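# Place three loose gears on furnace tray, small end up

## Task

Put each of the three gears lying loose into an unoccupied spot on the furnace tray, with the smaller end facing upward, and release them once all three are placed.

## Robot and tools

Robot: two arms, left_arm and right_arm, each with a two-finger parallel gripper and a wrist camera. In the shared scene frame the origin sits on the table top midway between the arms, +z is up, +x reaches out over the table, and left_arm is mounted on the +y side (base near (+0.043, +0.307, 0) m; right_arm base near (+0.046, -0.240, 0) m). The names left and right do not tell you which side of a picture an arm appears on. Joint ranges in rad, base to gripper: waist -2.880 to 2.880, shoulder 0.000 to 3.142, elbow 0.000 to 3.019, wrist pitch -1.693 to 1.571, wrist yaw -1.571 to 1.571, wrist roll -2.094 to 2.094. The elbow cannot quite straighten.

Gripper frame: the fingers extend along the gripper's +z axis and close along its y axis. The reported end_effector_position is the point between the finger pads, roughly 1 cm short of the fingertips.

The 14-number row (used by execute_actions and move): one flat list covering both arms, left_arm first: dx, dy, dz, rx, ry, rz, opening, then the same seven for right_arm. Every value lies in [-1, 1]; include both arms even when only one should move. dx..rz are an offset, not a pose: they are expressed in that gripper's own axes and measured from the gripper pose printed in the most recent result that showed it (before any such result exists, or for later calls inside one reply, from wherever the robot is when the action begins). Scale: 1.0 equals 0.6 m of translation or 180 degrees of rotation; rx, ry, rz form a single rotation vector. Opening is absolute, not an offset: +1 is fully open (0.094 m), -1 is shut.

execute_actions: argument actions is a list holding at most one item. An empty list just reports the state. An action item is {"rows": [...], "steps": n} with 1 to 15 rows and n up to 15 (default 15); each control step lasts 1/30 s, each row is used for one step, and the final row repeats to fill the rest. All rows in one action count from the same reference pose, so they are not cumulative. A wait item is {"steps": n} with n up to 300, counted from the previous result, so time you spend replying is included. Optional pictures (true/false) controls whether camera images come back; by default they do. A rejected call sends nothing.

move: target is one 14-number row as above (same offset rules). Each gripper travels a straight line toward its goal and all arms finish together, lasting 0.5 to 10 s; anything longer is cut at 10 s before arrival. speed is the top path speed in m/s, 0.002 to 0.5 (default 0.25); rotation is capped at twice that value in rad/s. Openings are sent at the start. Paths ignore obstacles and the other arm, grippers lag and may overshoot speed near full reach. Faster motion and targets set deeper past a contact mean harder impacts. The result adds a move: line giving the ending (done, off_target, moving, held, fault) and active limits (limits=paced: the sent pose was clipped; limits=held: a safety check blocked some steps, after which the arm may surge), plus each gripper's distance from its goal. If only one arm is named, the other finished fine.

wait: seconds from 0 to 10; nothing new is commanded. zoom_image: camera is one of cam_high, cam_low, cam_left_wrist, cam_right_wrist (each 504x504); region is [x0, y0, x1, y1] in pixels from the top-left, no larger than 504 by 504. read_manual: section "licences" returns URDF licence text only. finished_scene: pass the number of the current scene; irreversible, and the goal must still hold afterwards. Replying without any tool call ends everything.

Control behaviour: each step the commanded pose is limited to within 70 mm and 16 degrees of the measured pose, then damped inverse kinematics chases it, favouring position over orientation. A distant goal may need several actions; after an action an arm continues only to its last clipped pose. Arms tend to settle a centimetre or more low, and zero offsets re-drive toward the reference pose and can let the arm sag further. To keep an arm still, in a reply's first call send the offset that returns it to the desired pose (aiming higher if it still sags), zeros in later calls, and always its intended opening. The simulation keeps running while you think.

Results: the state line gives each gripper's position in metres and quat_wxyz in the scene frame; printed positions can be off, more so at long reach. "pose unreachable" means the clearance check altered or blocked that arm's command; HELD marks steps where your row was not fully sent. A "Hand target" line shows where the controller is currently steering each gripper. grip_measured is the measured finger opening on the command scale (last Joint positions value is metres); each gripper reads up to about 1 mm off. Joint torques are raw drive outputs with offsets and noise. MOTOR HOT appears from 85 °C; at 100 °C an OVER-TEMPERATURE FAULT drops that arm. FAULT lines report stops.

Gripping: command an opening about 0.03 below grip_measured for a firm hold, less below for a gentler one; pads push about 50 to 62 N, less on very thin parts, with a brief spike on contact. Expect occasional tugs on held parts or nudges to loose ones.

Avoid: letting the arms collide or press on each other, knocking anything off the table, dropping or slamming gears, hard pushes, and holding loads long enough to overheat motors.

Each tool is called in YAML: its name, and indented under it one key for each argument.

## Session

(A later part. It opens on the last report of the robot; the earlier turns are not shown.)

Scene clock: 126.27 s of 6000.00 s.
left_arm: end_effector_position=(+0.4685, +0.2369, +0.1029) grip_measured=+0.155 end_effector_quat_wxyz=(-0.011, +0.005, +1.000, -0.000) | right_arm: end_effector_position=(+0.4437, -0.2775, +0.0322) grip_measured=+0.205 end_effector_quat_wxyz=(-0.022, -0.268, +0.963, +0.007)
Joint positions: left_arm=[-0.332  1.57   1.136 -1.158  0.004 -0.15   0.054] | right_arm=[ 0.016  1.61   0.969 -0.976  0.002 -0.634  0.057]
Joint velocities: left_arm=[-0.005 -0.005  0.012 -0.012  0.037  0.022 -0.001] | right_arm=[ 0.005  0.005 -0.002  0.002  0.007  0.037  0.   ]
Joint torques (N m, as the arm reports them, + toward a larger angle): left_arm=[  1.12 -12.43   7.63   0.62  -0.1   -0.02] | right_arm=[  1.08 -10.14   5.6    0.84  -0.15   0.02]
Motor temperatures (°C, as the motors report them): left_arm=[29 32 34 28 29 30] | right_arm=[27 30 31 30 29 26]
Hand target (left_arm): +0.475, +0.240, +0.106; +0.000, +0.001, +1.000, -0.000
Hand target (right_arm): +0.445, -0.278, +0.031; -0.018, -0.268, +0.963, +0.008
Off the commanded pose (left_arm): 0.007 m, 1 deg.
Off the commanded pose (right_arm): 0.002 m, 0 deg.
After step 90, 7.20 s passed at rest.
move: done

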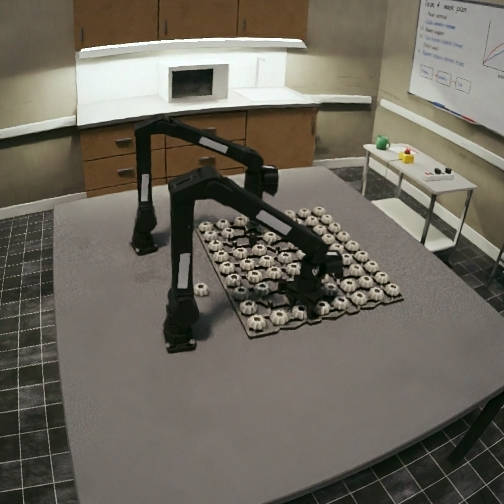

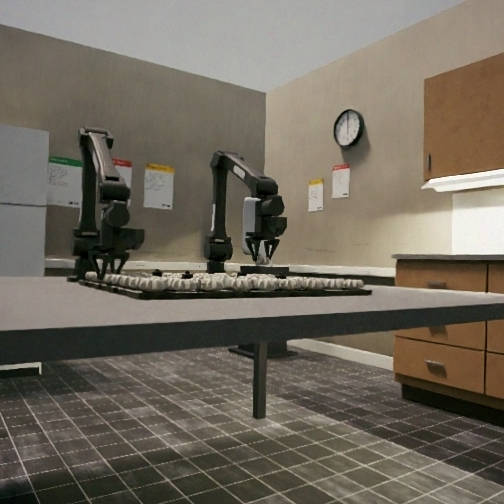

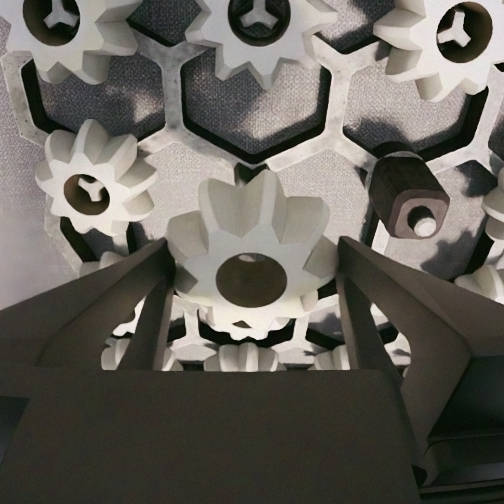

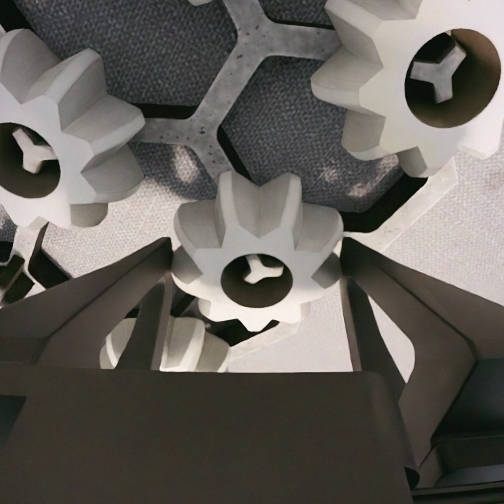

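move:
  target: [0,0.002,0.075,0,0,0,0.11, 0,0,0.008,0,0,0,0.16]
  speed: 0.06

move:
  target: [0,0,0,0,0,0,0.11, 0,0,0,0,0,0,0.45]
  speed: 0.06

Scene clock: 130.50 s of 6000.00 s.
left_arm: end_effector_position=(+0.4627, +0.2378, +0.0567) grip_measured=+0.155 end_effector_quat_wxyz=(-0.019, +0.005, +1.000, +0.001) | right_arm: end_effector_position=(+0.4436, -0.2777, +0.0318) grip_measured=+0.205 end_effector_quat_wxyz=(-0.023, -0.268, +0.963, +0.007)
Joint positions: left_arm=[-0.332  1.625  1.067 -1.05   0.004 -0.15   0.054] | right_arm=[ 0.016  1.611  0.969 -0.976  0.003 -0.634  0.057]
Joint velocities: left_arm=[-0.015 -0.005 -0.027 -0.002  0.081  0.022  0.001] | right_arm=[ 0.005 -0.005 -0.002 -0.002  0.007 -0.051  0.   ]
Joint torques (N m, as the arm reports them, + toward a larger angle): left_arm=[  0.67 -12.18   7.05   0.66   0.     0.01] | right_arm=[ 1.14 -9.57  5.31  0.89  0.01  0.11]
Motor temperatures (°C, as the motors report them): left_arm=[29 32 34 28 29 30] | right_arm=[27 30 31 30 29 26]
Hand target (left_arm): +0.468, +0.238, +0.058; -0.011, +0.005, +1.000, -0.000
Hand target (right_arm): +0.443, -0.278, +0.027; -0.022, -0.268, +0.963, +0.007
Off the commanded pose (left_arm): 0.005 m, 1 deg.
Off the commanded pose (right_arm): 0.004 m, 0 deg.
After step 90, 0.13 s passed at rest.
move: done

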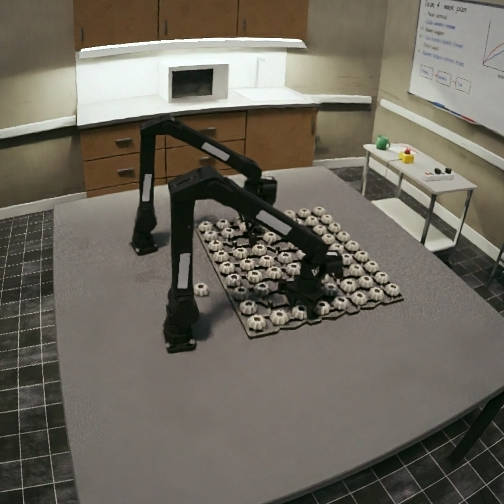

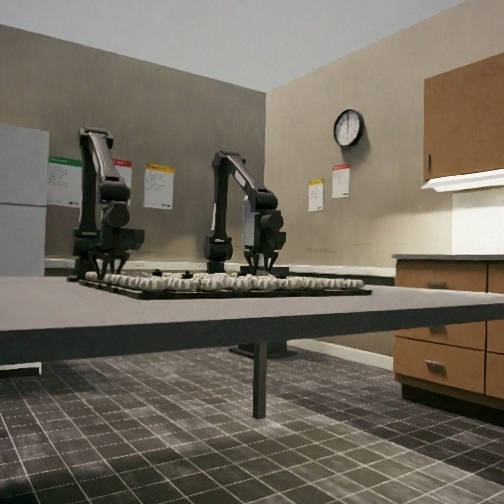

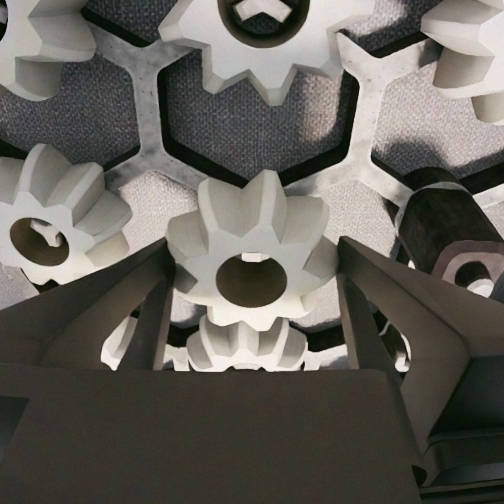

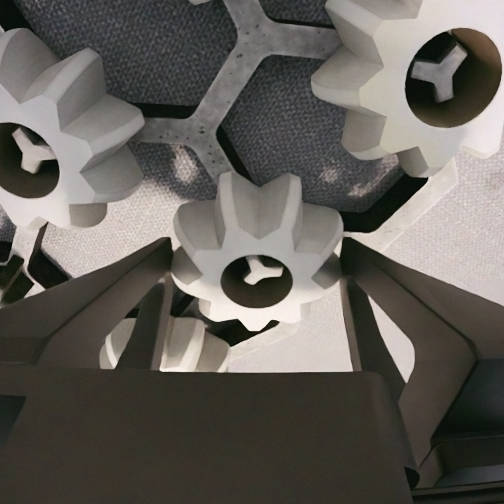

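Scene clock: 131.00 s of 6000.00 s.
left_arm: end_effector_position=(+0.4627, +0.2378, +0.0567) grip_measured=+0.155 end_effector_quat_wxyz=(-0.019, +0.005, +1.000, +0.001) | right_arm: end_effector_position=(+0.4436, -0.2777, +0.0318) grip_measured=+0.449 end_effector_quat_wxyz=(-0.023, -0.268, +0.963, +0.007)
Joint positions: left_arm=[-0.332  1.625  1.067 -1.05   0.004 -0.15   0.054] | right_arm=[ 0.016  1.611  0.969 -0.976  0.003 -0.634  0.068]
Joint velocities: left_arm=[ 0.005  0.005 -0.022  0.007 -0.022 -0.007  0.   ] | right_arm=[-0.024  0.005  0.007 -0.002 -0.037 -0.051  0.   ]
Joint torques (N m, as the arm reports them, + toward a larger angle): left_arm=[  0.43 -12.14   6.92   0.17   0.    -0.02] | right_arm=[ 0.67 -9.65  5.74  0.63  0.05  0.09]
Motor temperatures (°C, as the motors report them): left_arm=[29 32 34 28 29 30] | right_arm=[27 30 31 30 29 26]
Hand target (left_arm): +0.463, +0.238, +0.057; -0.019, +0.005, +1.000, +0.001
Hand target (right_arm): +0.444, -0.278, +0.032; -0.023, -0.268, +0.963, +0.007
Off the commanded pose (left_arm): 0.000 m, 0 deg.
Off the commanded pose (right_arm): 0.000 m, 0 deg.
move: done

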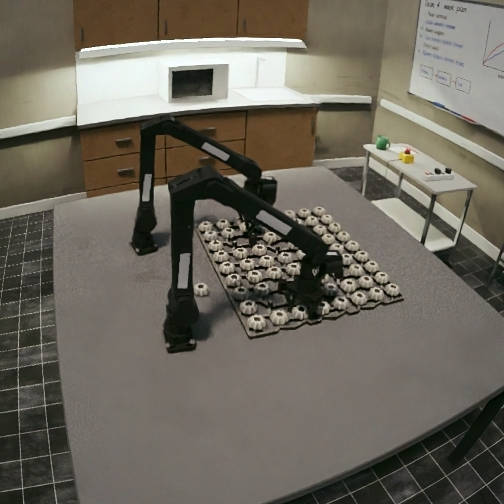

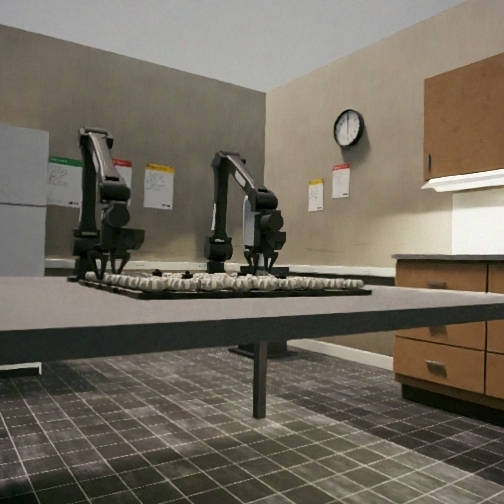

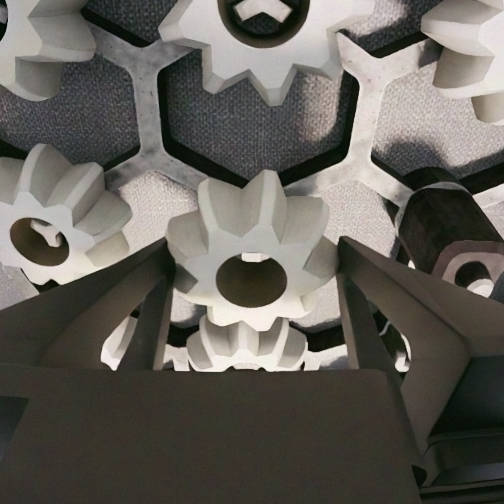

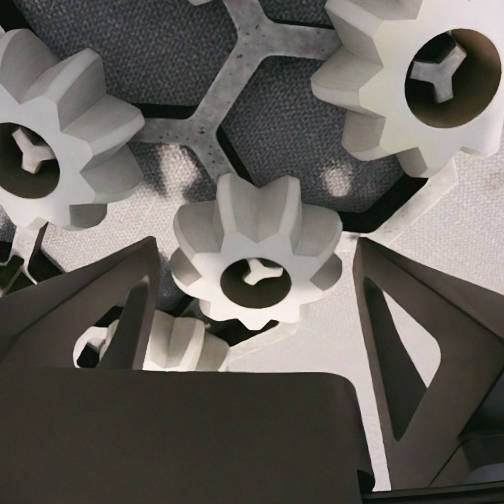

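move:
  target: [-0.013,0,0.028,0,0,0,0.11, -0.028,-0.017,-0.14,0,0,0,0.7]
  speed: 0.08

Scene clock: 148.73 s of 6000.00 s.
left_arm: end_effector_position=(+0.4656, +0.2374, +0.0413) grip_measured=+0.155 end_effector_quat_wxyz=(-0.025, +0.005, +1.000, +0.002) | right_arm: end_effector_position=(+0.4463, -0.2780, +0.0884) grip_measured=+0.699 end_effector_quat_wxyz=(-0.052, -0.267, +0.962, +0.018)
Joint positions: left_arm=[-0.332  1.663  1.067 -1.025  0.004 -0.15   0.054] | right_arm=[ 0.016  1.571  1.091 -1.2    0.003 -0.634  0.08 ]
Joint velocities: left_arm=[-0.005  0.005 -0.002  0.012 -0.066 -0.037 -0.001] | right_arm=[-0.015 -0.005 -0.017 -0.007  0.022  0.066 -0.001]
Joint torques (N m, as the arm reports them, + toward a larger angle): left_arm=[  0.48 -12.3    6.69   0.73  -0.01   0.01] | right_arm=[  1.44 -11.14  10.08  -0.21   0.03   0.16]
Motor temperatures (°C, as the motors report them): left_arm=[29 33 32 28 29 30] | right_arm=[27 30 30 30 29 26]
Hand target (left_arm): +0.470, +0.238, +0.040; -0.019, +0.005, +1.000, +0.001
Hand target (right_arm): +0.467, -0.277, +0.114; -0.023, -0.268, +0.963, +0.007
Off the commanded pose (left_arm): 0.005 m, 1 deg.
Off the commanded pose (right_arm): 0.034 m, 4 deg.
After step 90, 13.27 s passed at rest.
move: off_target (right_arm)

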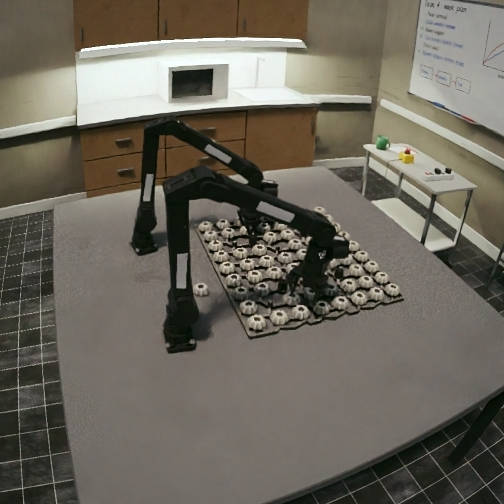

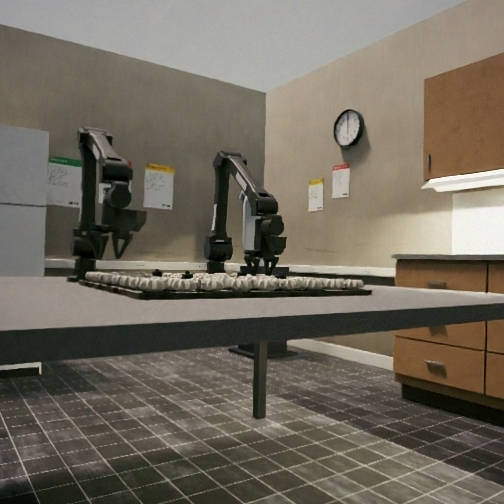

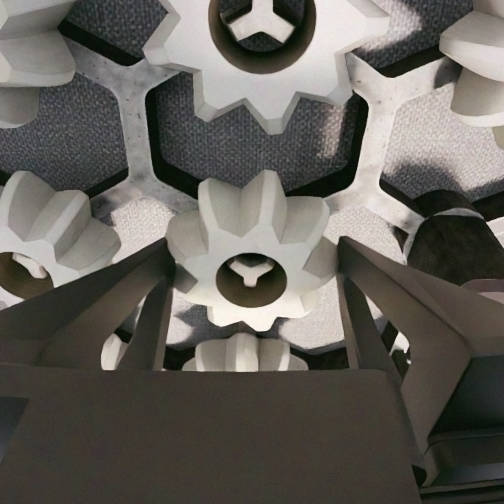

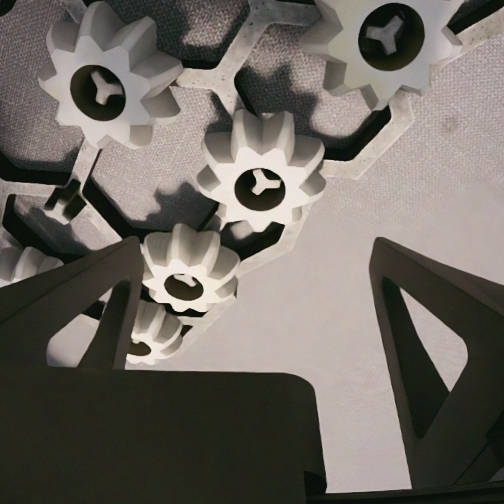

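move:
  target: [0,0,0,0,0,0,0.45, 0.188,0.616,0.006,0.0026,-0.0367,0.3388,1]
  speed: 0.25

Scene clock: 156.87 s of 6000.00 s.
left_arm: end_effector_position=(+0.4656, +0.2373, +0.0413) grip_measured=+0.448 end_effector_quat_wxyz=(-0.025, +0.005, +1.000, +0.002) | right_arm: end_effector_position=(+0.1547, -0.0247, +0.1114) grip_measured=+1.000 end_effector_quat_wxyz=(-0.007, +0.253, +0.967, -0.003)
Joint positions: left_arm=[-0.332  1.663  1.067 -1.025  0.004 -0.15   0.068] | right_arm=[ 1.206  1.031  0.675 -1.224 -0.012  1.61   0.094]
Joint velocities: left_arm=[-0.005 -0.005  0.007 -0.002  0.022  0.037  0.   ] | right_arm=[-0.024 -0.005 -0.002 -0.017  0.037 -0.007  0.   ]
Joint torques (N m, as the arm reports them, + toward a larger angle): left_arm=[  0.43 -12.61   6.6    0.16  -0.02  -0.02] | right_arm=[ 1.06 -2.29  8.09  0.01  0.35  0.22]
Motor temperatures (°C, as the motors report them): left_arm=[29 33 31 28 29 30] | right_arm=[27 30 31 30 29 26]
Hand target (left_arm): +0.466, +0.237, +0.041; -0.025, +0.005, +1.000, +0.002
Hand target (right_arm): +0.156, -0.021, +0.117; -0.006, +0.258, +0.966, -0.004
Off the commanded pose (left_arm): 0.000 m, 0 deg.
Off the commanded pose (right_arm): 0.010 m, 1 deg.
After step 90, 2.23 s passed at rest.
move: done

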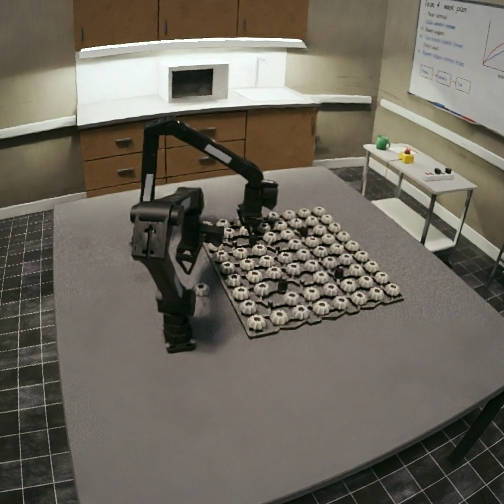

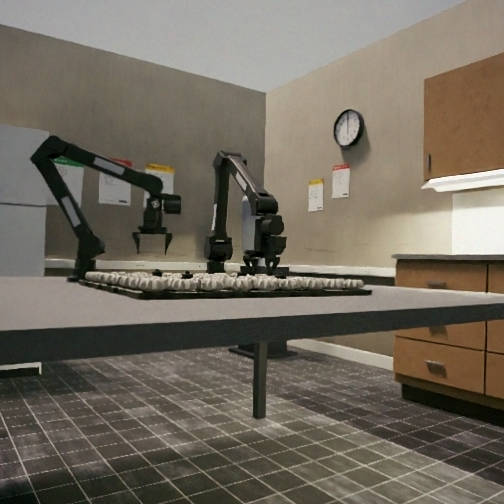

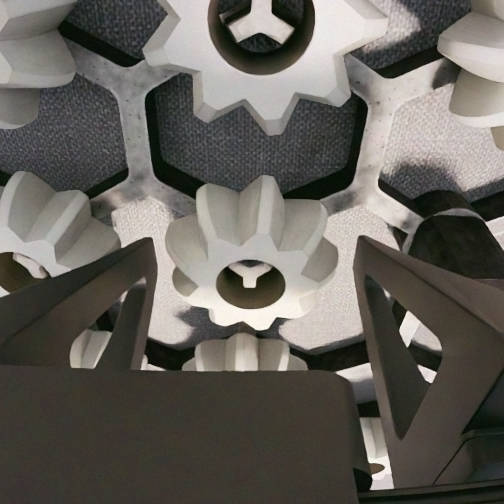

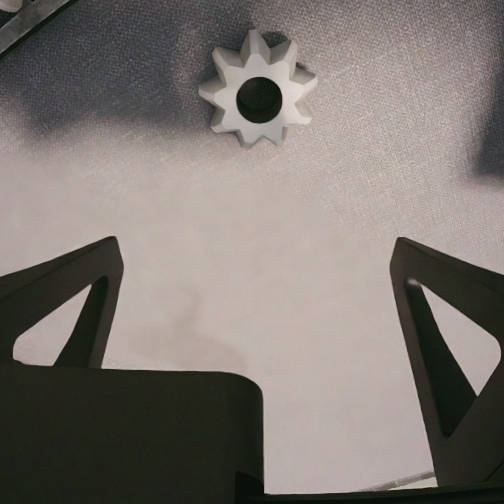

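move:
  target: [-0.035,0,-0.2,0,0,0,0.55, -0.056,0,0.12,0,0,0,1]
  speed: 0.12

Scene clock: 160.97 s of 6000.00 s.
left_arm: end_effector_position=(+0.4748, +0.2358, +0.1361) grip_measured=+0.548 end_effector_quat_wxyz=(-0.052, +0.005, +0.999, +0.006) | right_arm: end_effector_position=(+0.1806, -0.0427, +0.0418) grip_measured=+1.000 end_effector_quat_wxyz=(-0.008, +0.256, +0.967, -0.006)
Joint positions: left_arm=[-0.332  1.604  1.268 -1.339  0.004 -0.15   0.073] | right_arm=[ 1.075  1.147  0.546 -0.986 -0.012  1.483  0.094]
Joint velocities: left_arm=[ 0.005 -0.015 -0.022 -0.002  0.125 -0.051 -0.001] | right_arm=[-0.005  0.005 -0.012  0.012  0.022 -0.051  0.   ]
Joint torques (N m, as the arm reports them, + toward a larger angle): left_arm=[  0.86 -13.94  11.    -0.34  -0.02   0.03] | right_arm=[-0.08 -3.59  5.86  1.06  0.28  0.  ]
Motor temperatures (°C, as the motors report them): left_arm=[29 33 31 28 29 30] | right_arm=[27 30 31 30 29 26]
Hand target (left_arm): +0.491, +0.236, +0.160; -0.025, +0.005, +1.000, +0.002
Hand target (right_arm): +0.184, -0.043, +0.040; -0.006, +0.254, +0.967, -0.002
Off the commanded pose (left_arm): 0.030 m, 3 deg.
Off the commanded pose (right_arm): 0.004 m, 0 deg.
move: off_target (left_arm)

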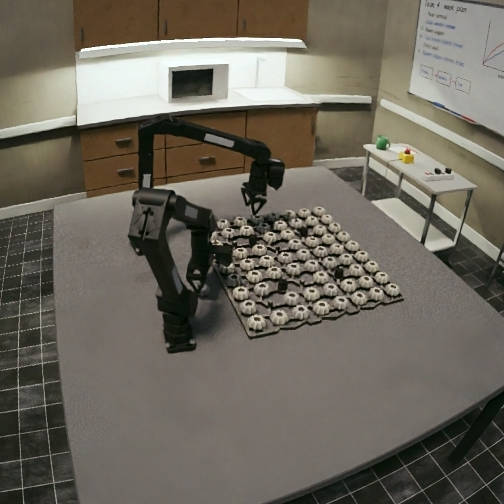

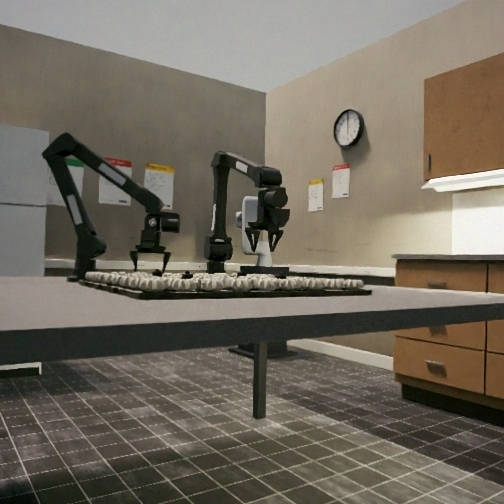

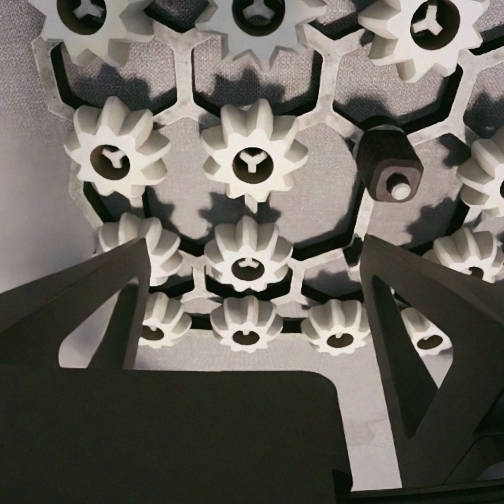

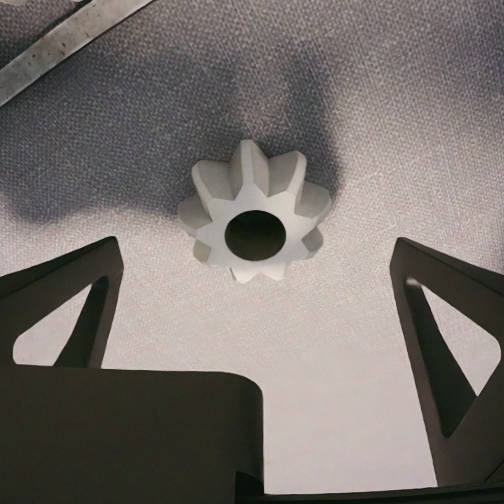

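move:
  target: [0.25,0.25,-0.03,0,0,0,1, 0,0,0.042,0,0,0,1]
  speed: 0.15

move:
  target: [0,0,0,0,0,0,1, 0,0,0,0,0,0,0.1]
  speed: 0.1

Scene clock: 165.77 s of 6000.00 s.
left_arm: end_effector_position=(+0.3339, +0.3852, +0.1705) grip_measured=+1.000 end_effector_quat_wxyz=(-0.045, -0.001, +0.999, +0.006) | right_arm: end_effector_position=(+0.1799, -0.0436, +0.0201) grip_measured=+1.000 end_effector_quat_wxyz=(-0.009, +0.255, +0.967, -0.007)
Joint positions: left_arm=[ 0.074  1.209  0.962 -1.408 -0.034  0.242  0.094] | right_arm=[ 1.075  1.197  0.511 -0.903 -0.012  1.481  0.094]
Joint velocities: left_arm=[ 0.005 -0.005 -0.002  0.007 -0.051 -0.051  0.   ] | right_arm=[-0.015 -0.024  0.007 -0.007 -0.022 -0.037  0.   ]
Joint torques (N m, as the arm reports them, + toward a larger angle): left_arm=[ 0.41 -7.42  7.15 -0.29 -0.04  0.08] | right_arm=[ 0.79 -3.07  5.33  1.18  0.21  0.15]
Motor temperatures (°C, as the motors report them): left_arm=[29 33 32 28 29 30] | right_arm=[27 30 31 30 29 26]
Hand target (left_arm): +0.329, +0.384, +0.171; -0.050, +0.005, +0.999, +0.006
Hand target (right_arm): +0.180, -0.043, +0.017; -0.009, +0.256, +0.967, -0.006
Off the commanded pose (left_arm): 0.005 m, 1 deg.
Off the commanded pose (right_arm): 0.004 m, 0 deg.
move: done

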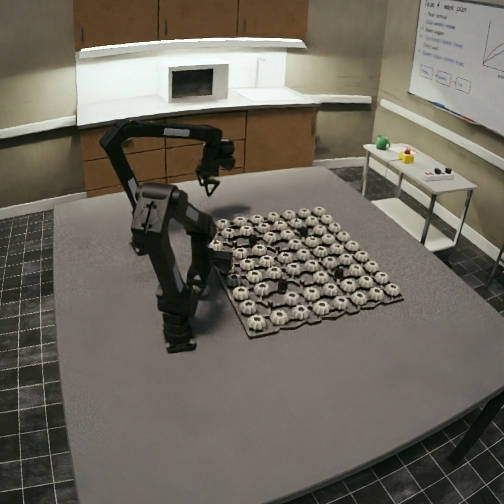

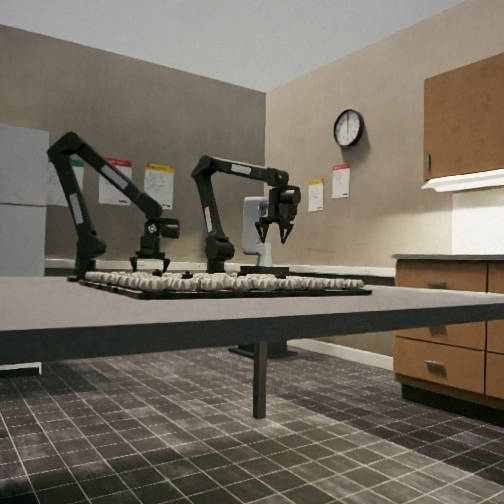

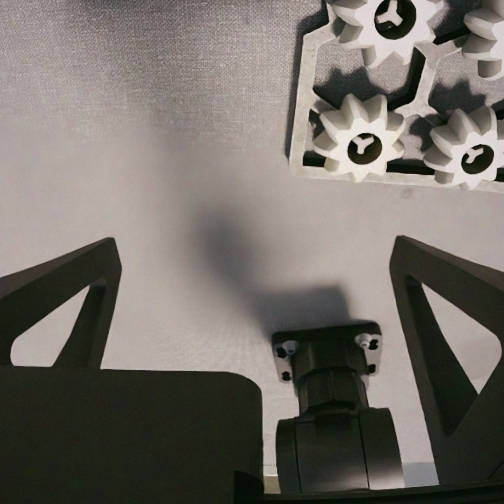

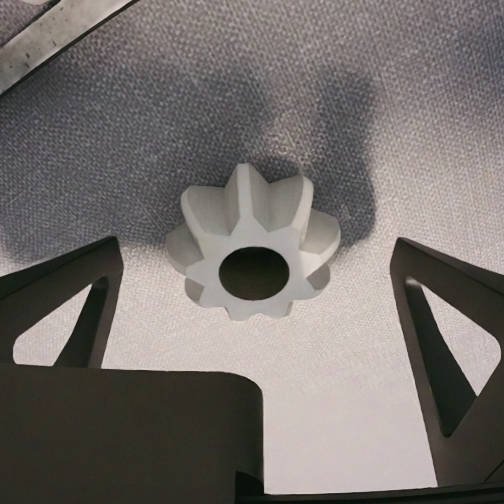

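Scene clock: 166.27 s of 6000.00 s.
left_arm: end_effector_position=(+0.3339, +0.3852, +0.1705) grip_measured=+1.000 end_effector_quat_wxyz=(-0.045, -0.001, +0.999, +0.006) | right_arm: end_effector_position=(+0.1798, -0.0435, +0.0201) grip_measured=+0.153 end_effector_quat_wxyz=(-0.009, +0.254, +0.967, -0.006)
Joint positions: left_arm=[ 0.074  1.209  0.962 -1.408 -0.034  0.243  0.094] | right_arm=[ 1.075  1.197  0.511 -0.903 -0.013  1.481  0.054]
Joint velocities: left_arm=[-0.015  0.005  0.007  0.007  0.095  0.022  0.   ] | right_arm=[-0.034 -0.005  0.007  0.007 -0.037 -0.066 -0.001]
Joint torques (N m, as the arm reports them, + toward a larger angle): left_arm=[ 0.43 -6.69  7.71  0.1   0.01 -0.02] | right_arm=[ 0.89 -3.82  5.56  0.41  0.24  0.12]
Motor temperatures (°C, as the motors report them): left_arm=[29 33 32 28 29 30] | right_arm=[27 30 31 30 29 26]
Hand target (left_arm): +0.334, +0.385, +0.171; -0.045, -0.001, +0.999, +0.006
Hand target (right_arm): +0.180, -0.044, +0.020; -0.009, +0.255, +0.967, -0.007
Off the commanded pose (left_arm): 0.000 m, 0 deg.
Off the commanded pose (right_arm): 0.000 m, 0 deg.
move: done

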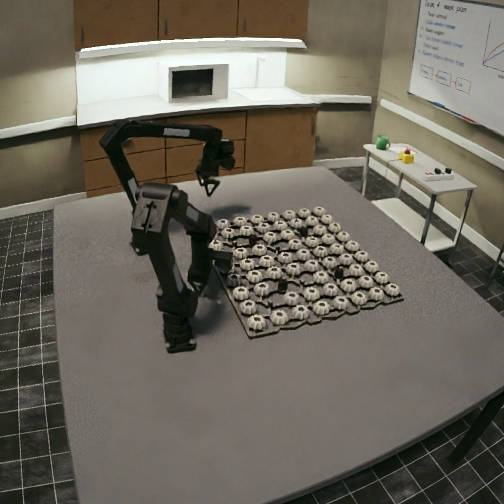

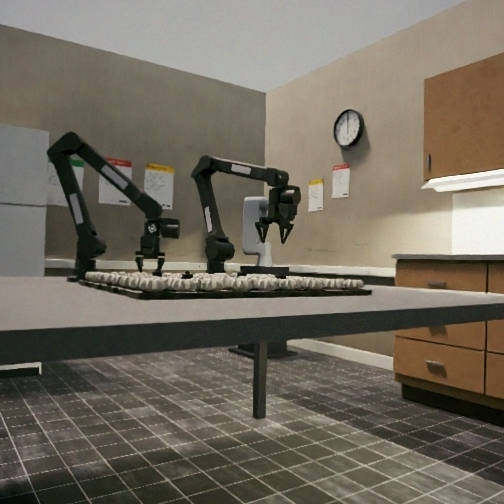

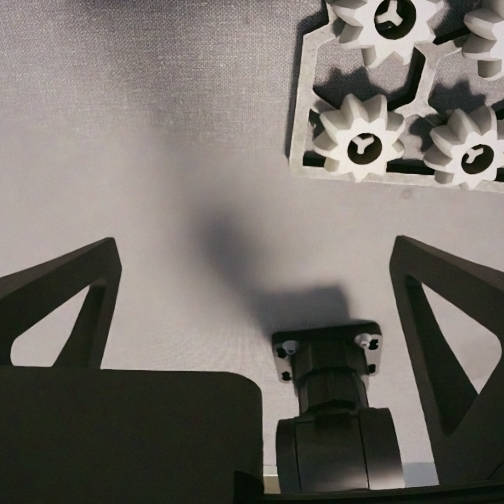

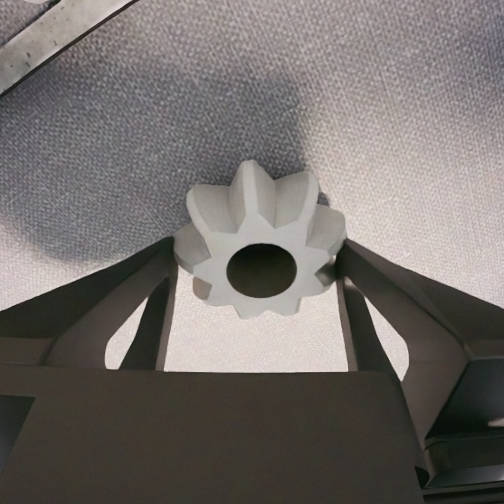

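move:
  target: [0,0,0,0,0,0,1, -0.01,0,0.011,0,0,0,0.5]
  speed: 0.05

move:
  target: [0,0,0,0,0,0,1, 0,0,0,0,0,0,0.1]
  speed: 0.1

Scene clock: 170.37 s of 6000.00 s.
left_arm: end_effector_position=(+0.3339, +0.3852, +0.1705) grip_measured=+1.000 end_effector_quat_wxyz=(-0.045, -0.001, +0.999, +0.006) | right_arm: end_effector_position=(+0.1834, -0.0446, +0.0175) grip_measured=+0.499 end_effector_quat_wxyz=(-0.010, +0.256, +0.967, -0.007)
Joint positions: left_arm=[ 0.074  1.209  0.962 -1.408 -0.034  0.243  0.094] | right_arm=[ 1.06   1.208  0.51  -0.892 -0.013  1.469  0.07 ]
Joint velocities: left_arm=[-0.015 -0.015 -0.012 -0.007 -0.007 -0.007  0.   ] | right_arm=[ 0.005  0.005 -0.012  0.007  0.037 -0.022 -0.001]
Joint torques (N m, as the arm reports them, + toward a larger angle): left_arm=[ 0.42 -6.92  7.69  0.1   0.01 -0.02] | right_arm=[ 0.14 -2.99  5.14  1.03  0.23 -0.01]
Motor temperatures (°C, as the motors report them): left_arm=[29 33 32 28 29 30] | right_arm=[27 30 31 30 29 26]
Hand target (left_arm): +0.334, +0.385, +0.171; -0.045, -0.001, +0.999, +0.006
Hand target (right_arm): +0.185, -0.047, +0.014; -0.009, +0.254, +0.967, -0.007
Off the commanded pose (left_arm): 0.000 m, 0 deg.
Off the commanded pose (right_arm): 0.005 m, 0 deg.
After step 90, 0.40 s passed at rest.
move: done

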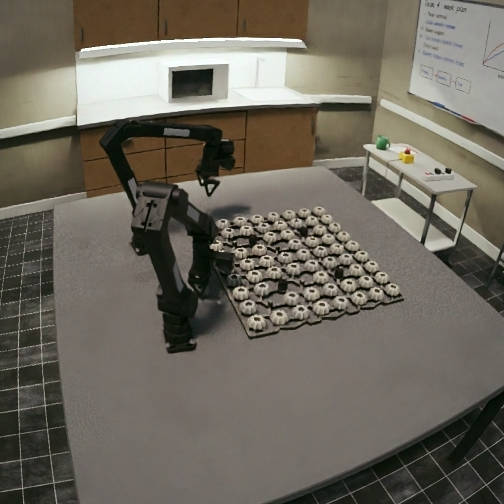

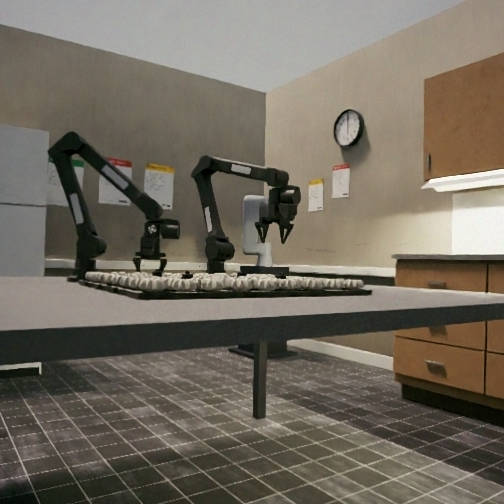

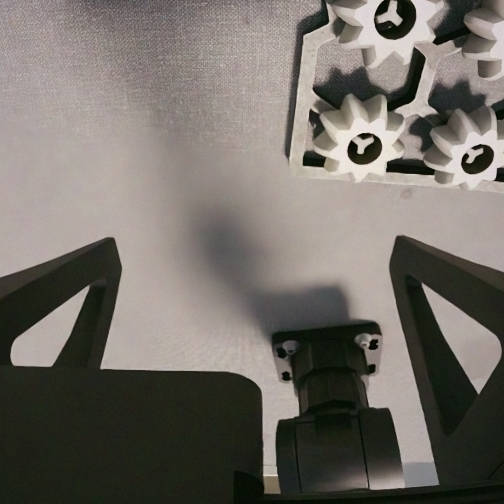

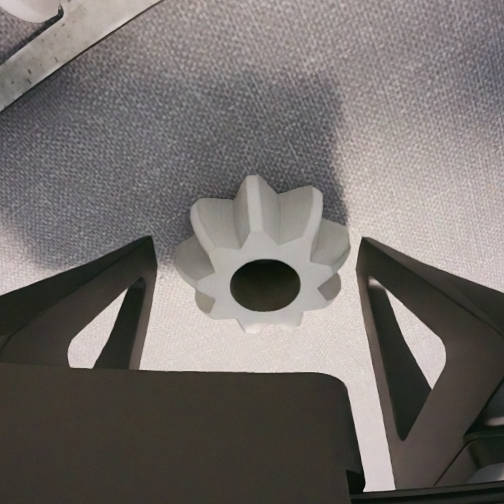

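Scene clock: 170.87 s of 6000.00 s.
left_arm: end_effector_position=(+0.3339, +0.3852, +0.1705) grip_measured=+1.000 end_effector_quat_wxyz=(-0.045, -0.001, +0.999, +0.006) | right_arm: end_effector_position=(+0.1835, -0.0445, +0.0175) grip_measured=+0.192 end_effector_quat_wxyz=(-0.009, +0.256, +0.967, -0.006)
Joint positions: left_arm=[ 0.074  1.209  0.962 -1.408 -0.034  0.243  0.094] | right_arm=[ 1.06   1.208  0.51  -0.892 -0.013  1.469  0.056]
Joint velocities: left_arm=[ 0.005 -0.005 -0.007 -0.002 -0.022 -0.037  0.   ] | right_arm=[-0.015  0.015 -0.037 -0.007  0.066  0.007 -0.   ]
Joint torques (N m, as the arm reports them, + toward a larger angle): left_arm=[ 0.41 -6.89  7.69  0.1   0.01 -0.02] | right_arm=[ 0.54 -3.96  5.71  0.59  0.22  0.1 ]
Motor temperatures (°C, as the motors report them): left_arm=[29 33 32 28 29 30] | right_arm=[27 30 31 30 29 26]
Hand target (left_arm): +0.334, +0.385, +0.171; -0.045, -0.001, +0.999, +0.006
Hand target (right_arm): +0.183, -0.045, +0.018; -0.009, +0.256, +0.967, -0.006
Off the commanded pose (left_arm): 0.000 m, 0 deg.
Off the commanded pose (right_arm): 0.000 m, 0 deg.
move: done

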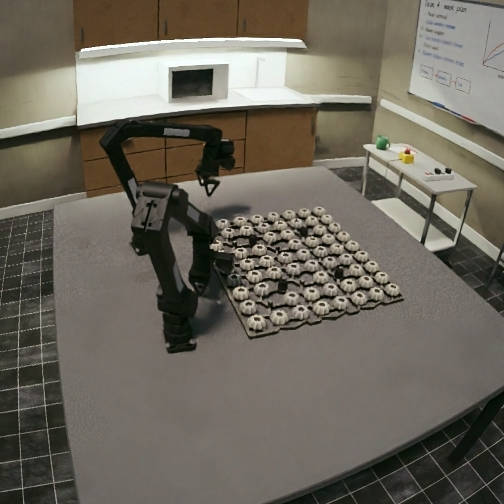

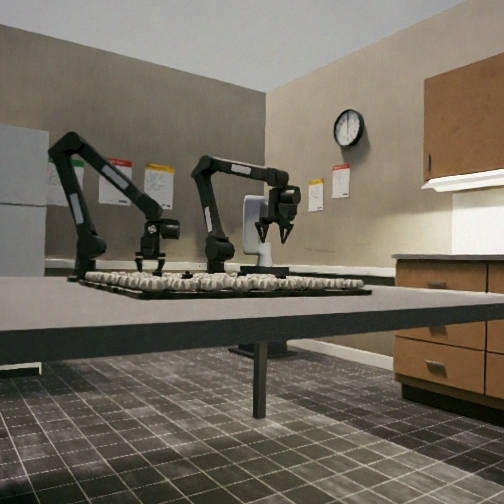

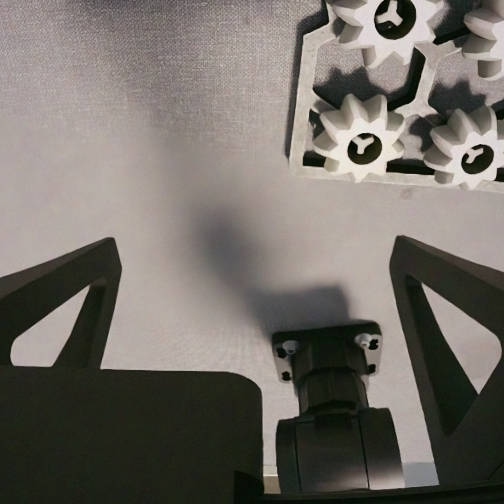

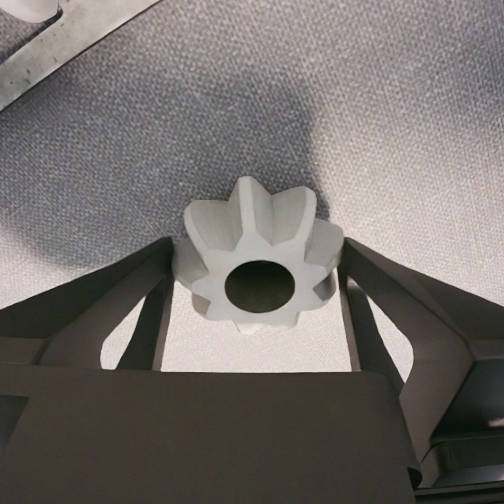

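move:
  target: [0,0,0,0,0,0,1, 0,0,-0.18,0,0,0,0.15]
  speed: 0.15

move:
  target: [0,0,0,0,0,0,1, -0.428,-0.012,-0.07,0,0,0,0.15]
  speed: 0.2

Scene clock: 177.80 s of 6000.00 s.
left_arm: end_effector_position=(+0.3339, +0.3852, +0.1705) grip_measured=+1.000 end_effector_quat_wxyz=(-0.045, -0.001, +0.999, +0.006) | right_arm: end_effector_position=(+0.1719, -0.0608, +0.0980) grip_measured=+0.192 end_effector_quat_wxyz=(-0.021, +0.256, +0.966, -0.037)
Joint positions: left_arm=[ 0.074  1.209  0.962 -1.408 -0.034  0.243  0.094] | right_arm=[ 1.06   1.037  0.639 -1.257 -0.013  1.469  0.056]
Joint velocities: left_arm=[-0.015 -0.024  0.007 -0.002 -0.051  0.022  0.   ] | right_arm=[-0.015 -0.005 -0.012 -0.032  0.022 -0.007  0.001]
Joint torques (N m, as the arm reports them, + toward a larger angle): left_arm=[ 0.42 -6.88  7.68  0.1   0.01 -0.02] | right_arm=[ 0.65 -4.01 11.02 -0.16  0.23  0.13]
Motor temperatures (°C, as the motors report them): left_arm=[29 32 32 28 29 30] | right_arm=[27 30 31 30 29 26]
Hand target (left_arm): +0.334, +0.385, +0.171; -0.045, -0.001, +0.999, +0.006
Hand target (right_arm): +0.185, -0.042, +0.124; -0.009, +0.256, +0.967, -0.006
Off the commanded pose (left_arm): 0.000 m, 0 deg.
Off the commanded pose (right_arm): 0.035 m, 4 deg.
After step 90, 2.80 s passed at rest.
move: off_target (right_arm)

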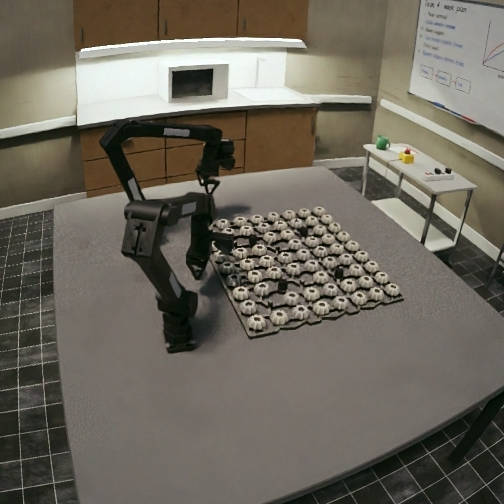

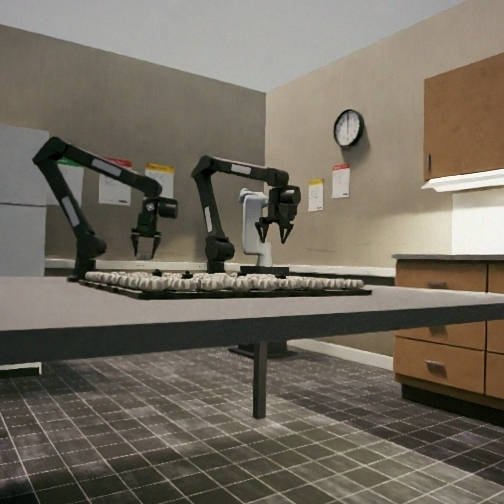

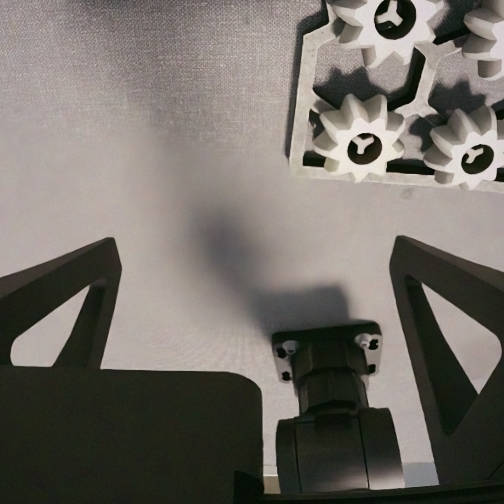

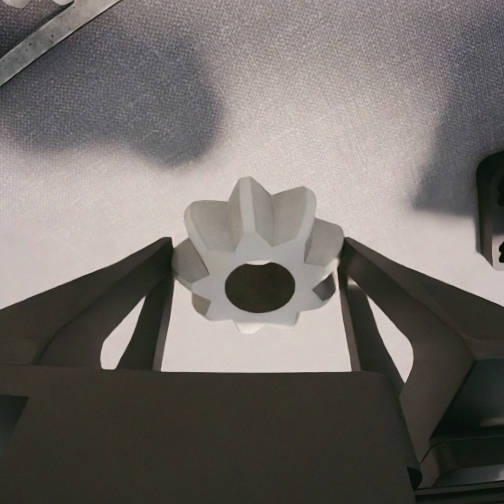

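Scene clock: 179.63 s of 6000.00 s.
left_arm: end_effector_position=(+0.3339, +0.3852, +0.1705) grip_measured=+1.000 end_effector_quat_wxyz=(-0.045, -0.001, +0.999, +0.006) | right_arm: end_effector_position=(+0.3723, -0.1937, +0.1121) grip_measured=+0.192 end_effector_quat_wxyz=(-0.043, +0.260, +0.964, -0.047)
Joint positions: left_arm=[ 0.074  1.209  0.962 -1.408 -0.034  0.243  0.094] | right_arm=[ 0.277  1.364  0.935 -1.258  0.049  0.699  0.056]
Joint velocities: left_arm=[-0.015 -0.005  0.012 -0.002 -0.007  0.022  0.   ] | right_arm=[-0.005  0.005  0.007 -0.002 -0.081 -0.007 -0.   ]
Joint torques (N m, as the arm reports them, + toward a larger angle): left_arm=[ 0.42 -6.9   7.68  0.1   0.01 -0.02] | right_arm=[ 0.78 -7.51 10.8  -0.25  0.12 -0.03]
Motor temperatures (°C, as the motors report them): left_arm=[29 32 32 28 29 30] | right_arm=[27 30 31 30 29 26]
Hand target (left_arm): +0.334, +0.385, +0.171; -0.045, -0.001, +0.999, +0.006
Hand target (right_arm): +0.395, -0.190, +0.137; -0.016, +0.256, +0.966, -0.034
Off the commanded pose (left_arm): 0.000 m, 0 deg.
Off the commanded pose (right_arm): 0.031 m, 3 deg.
move: off_target (right_arm)

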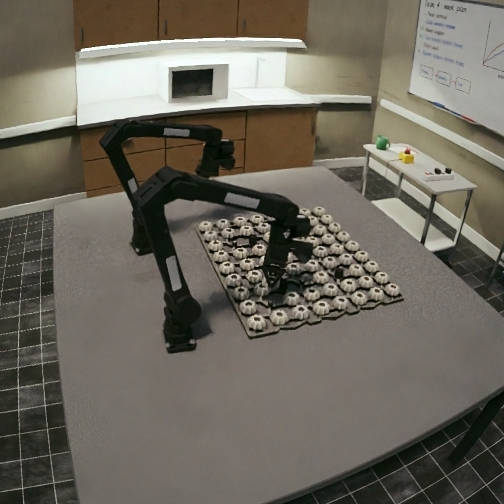

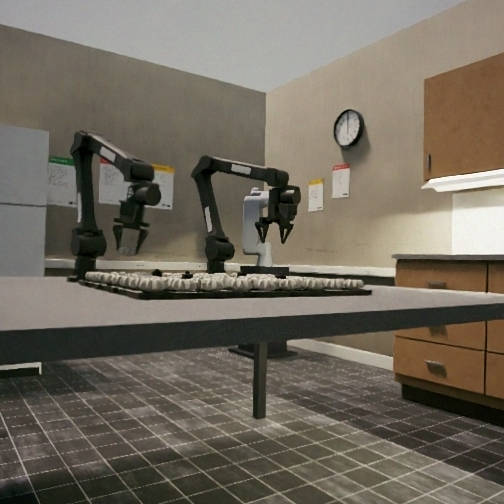

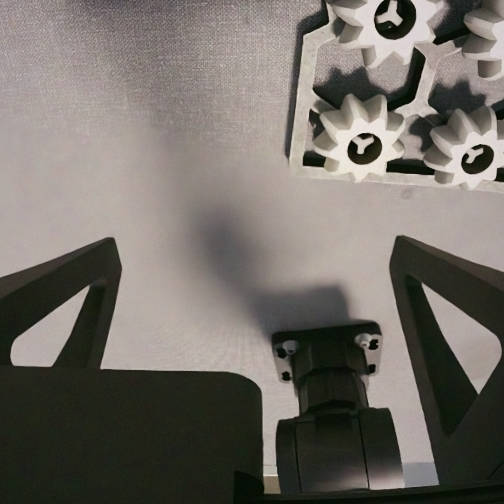

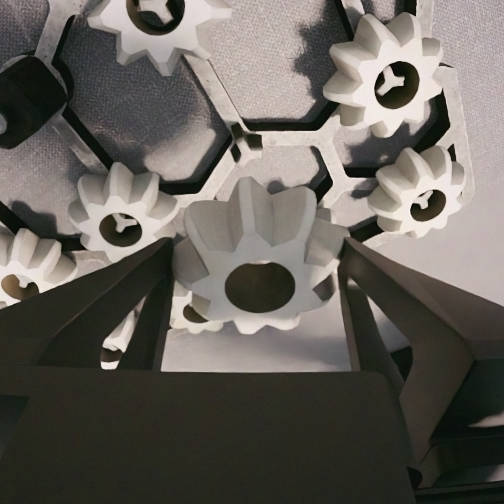

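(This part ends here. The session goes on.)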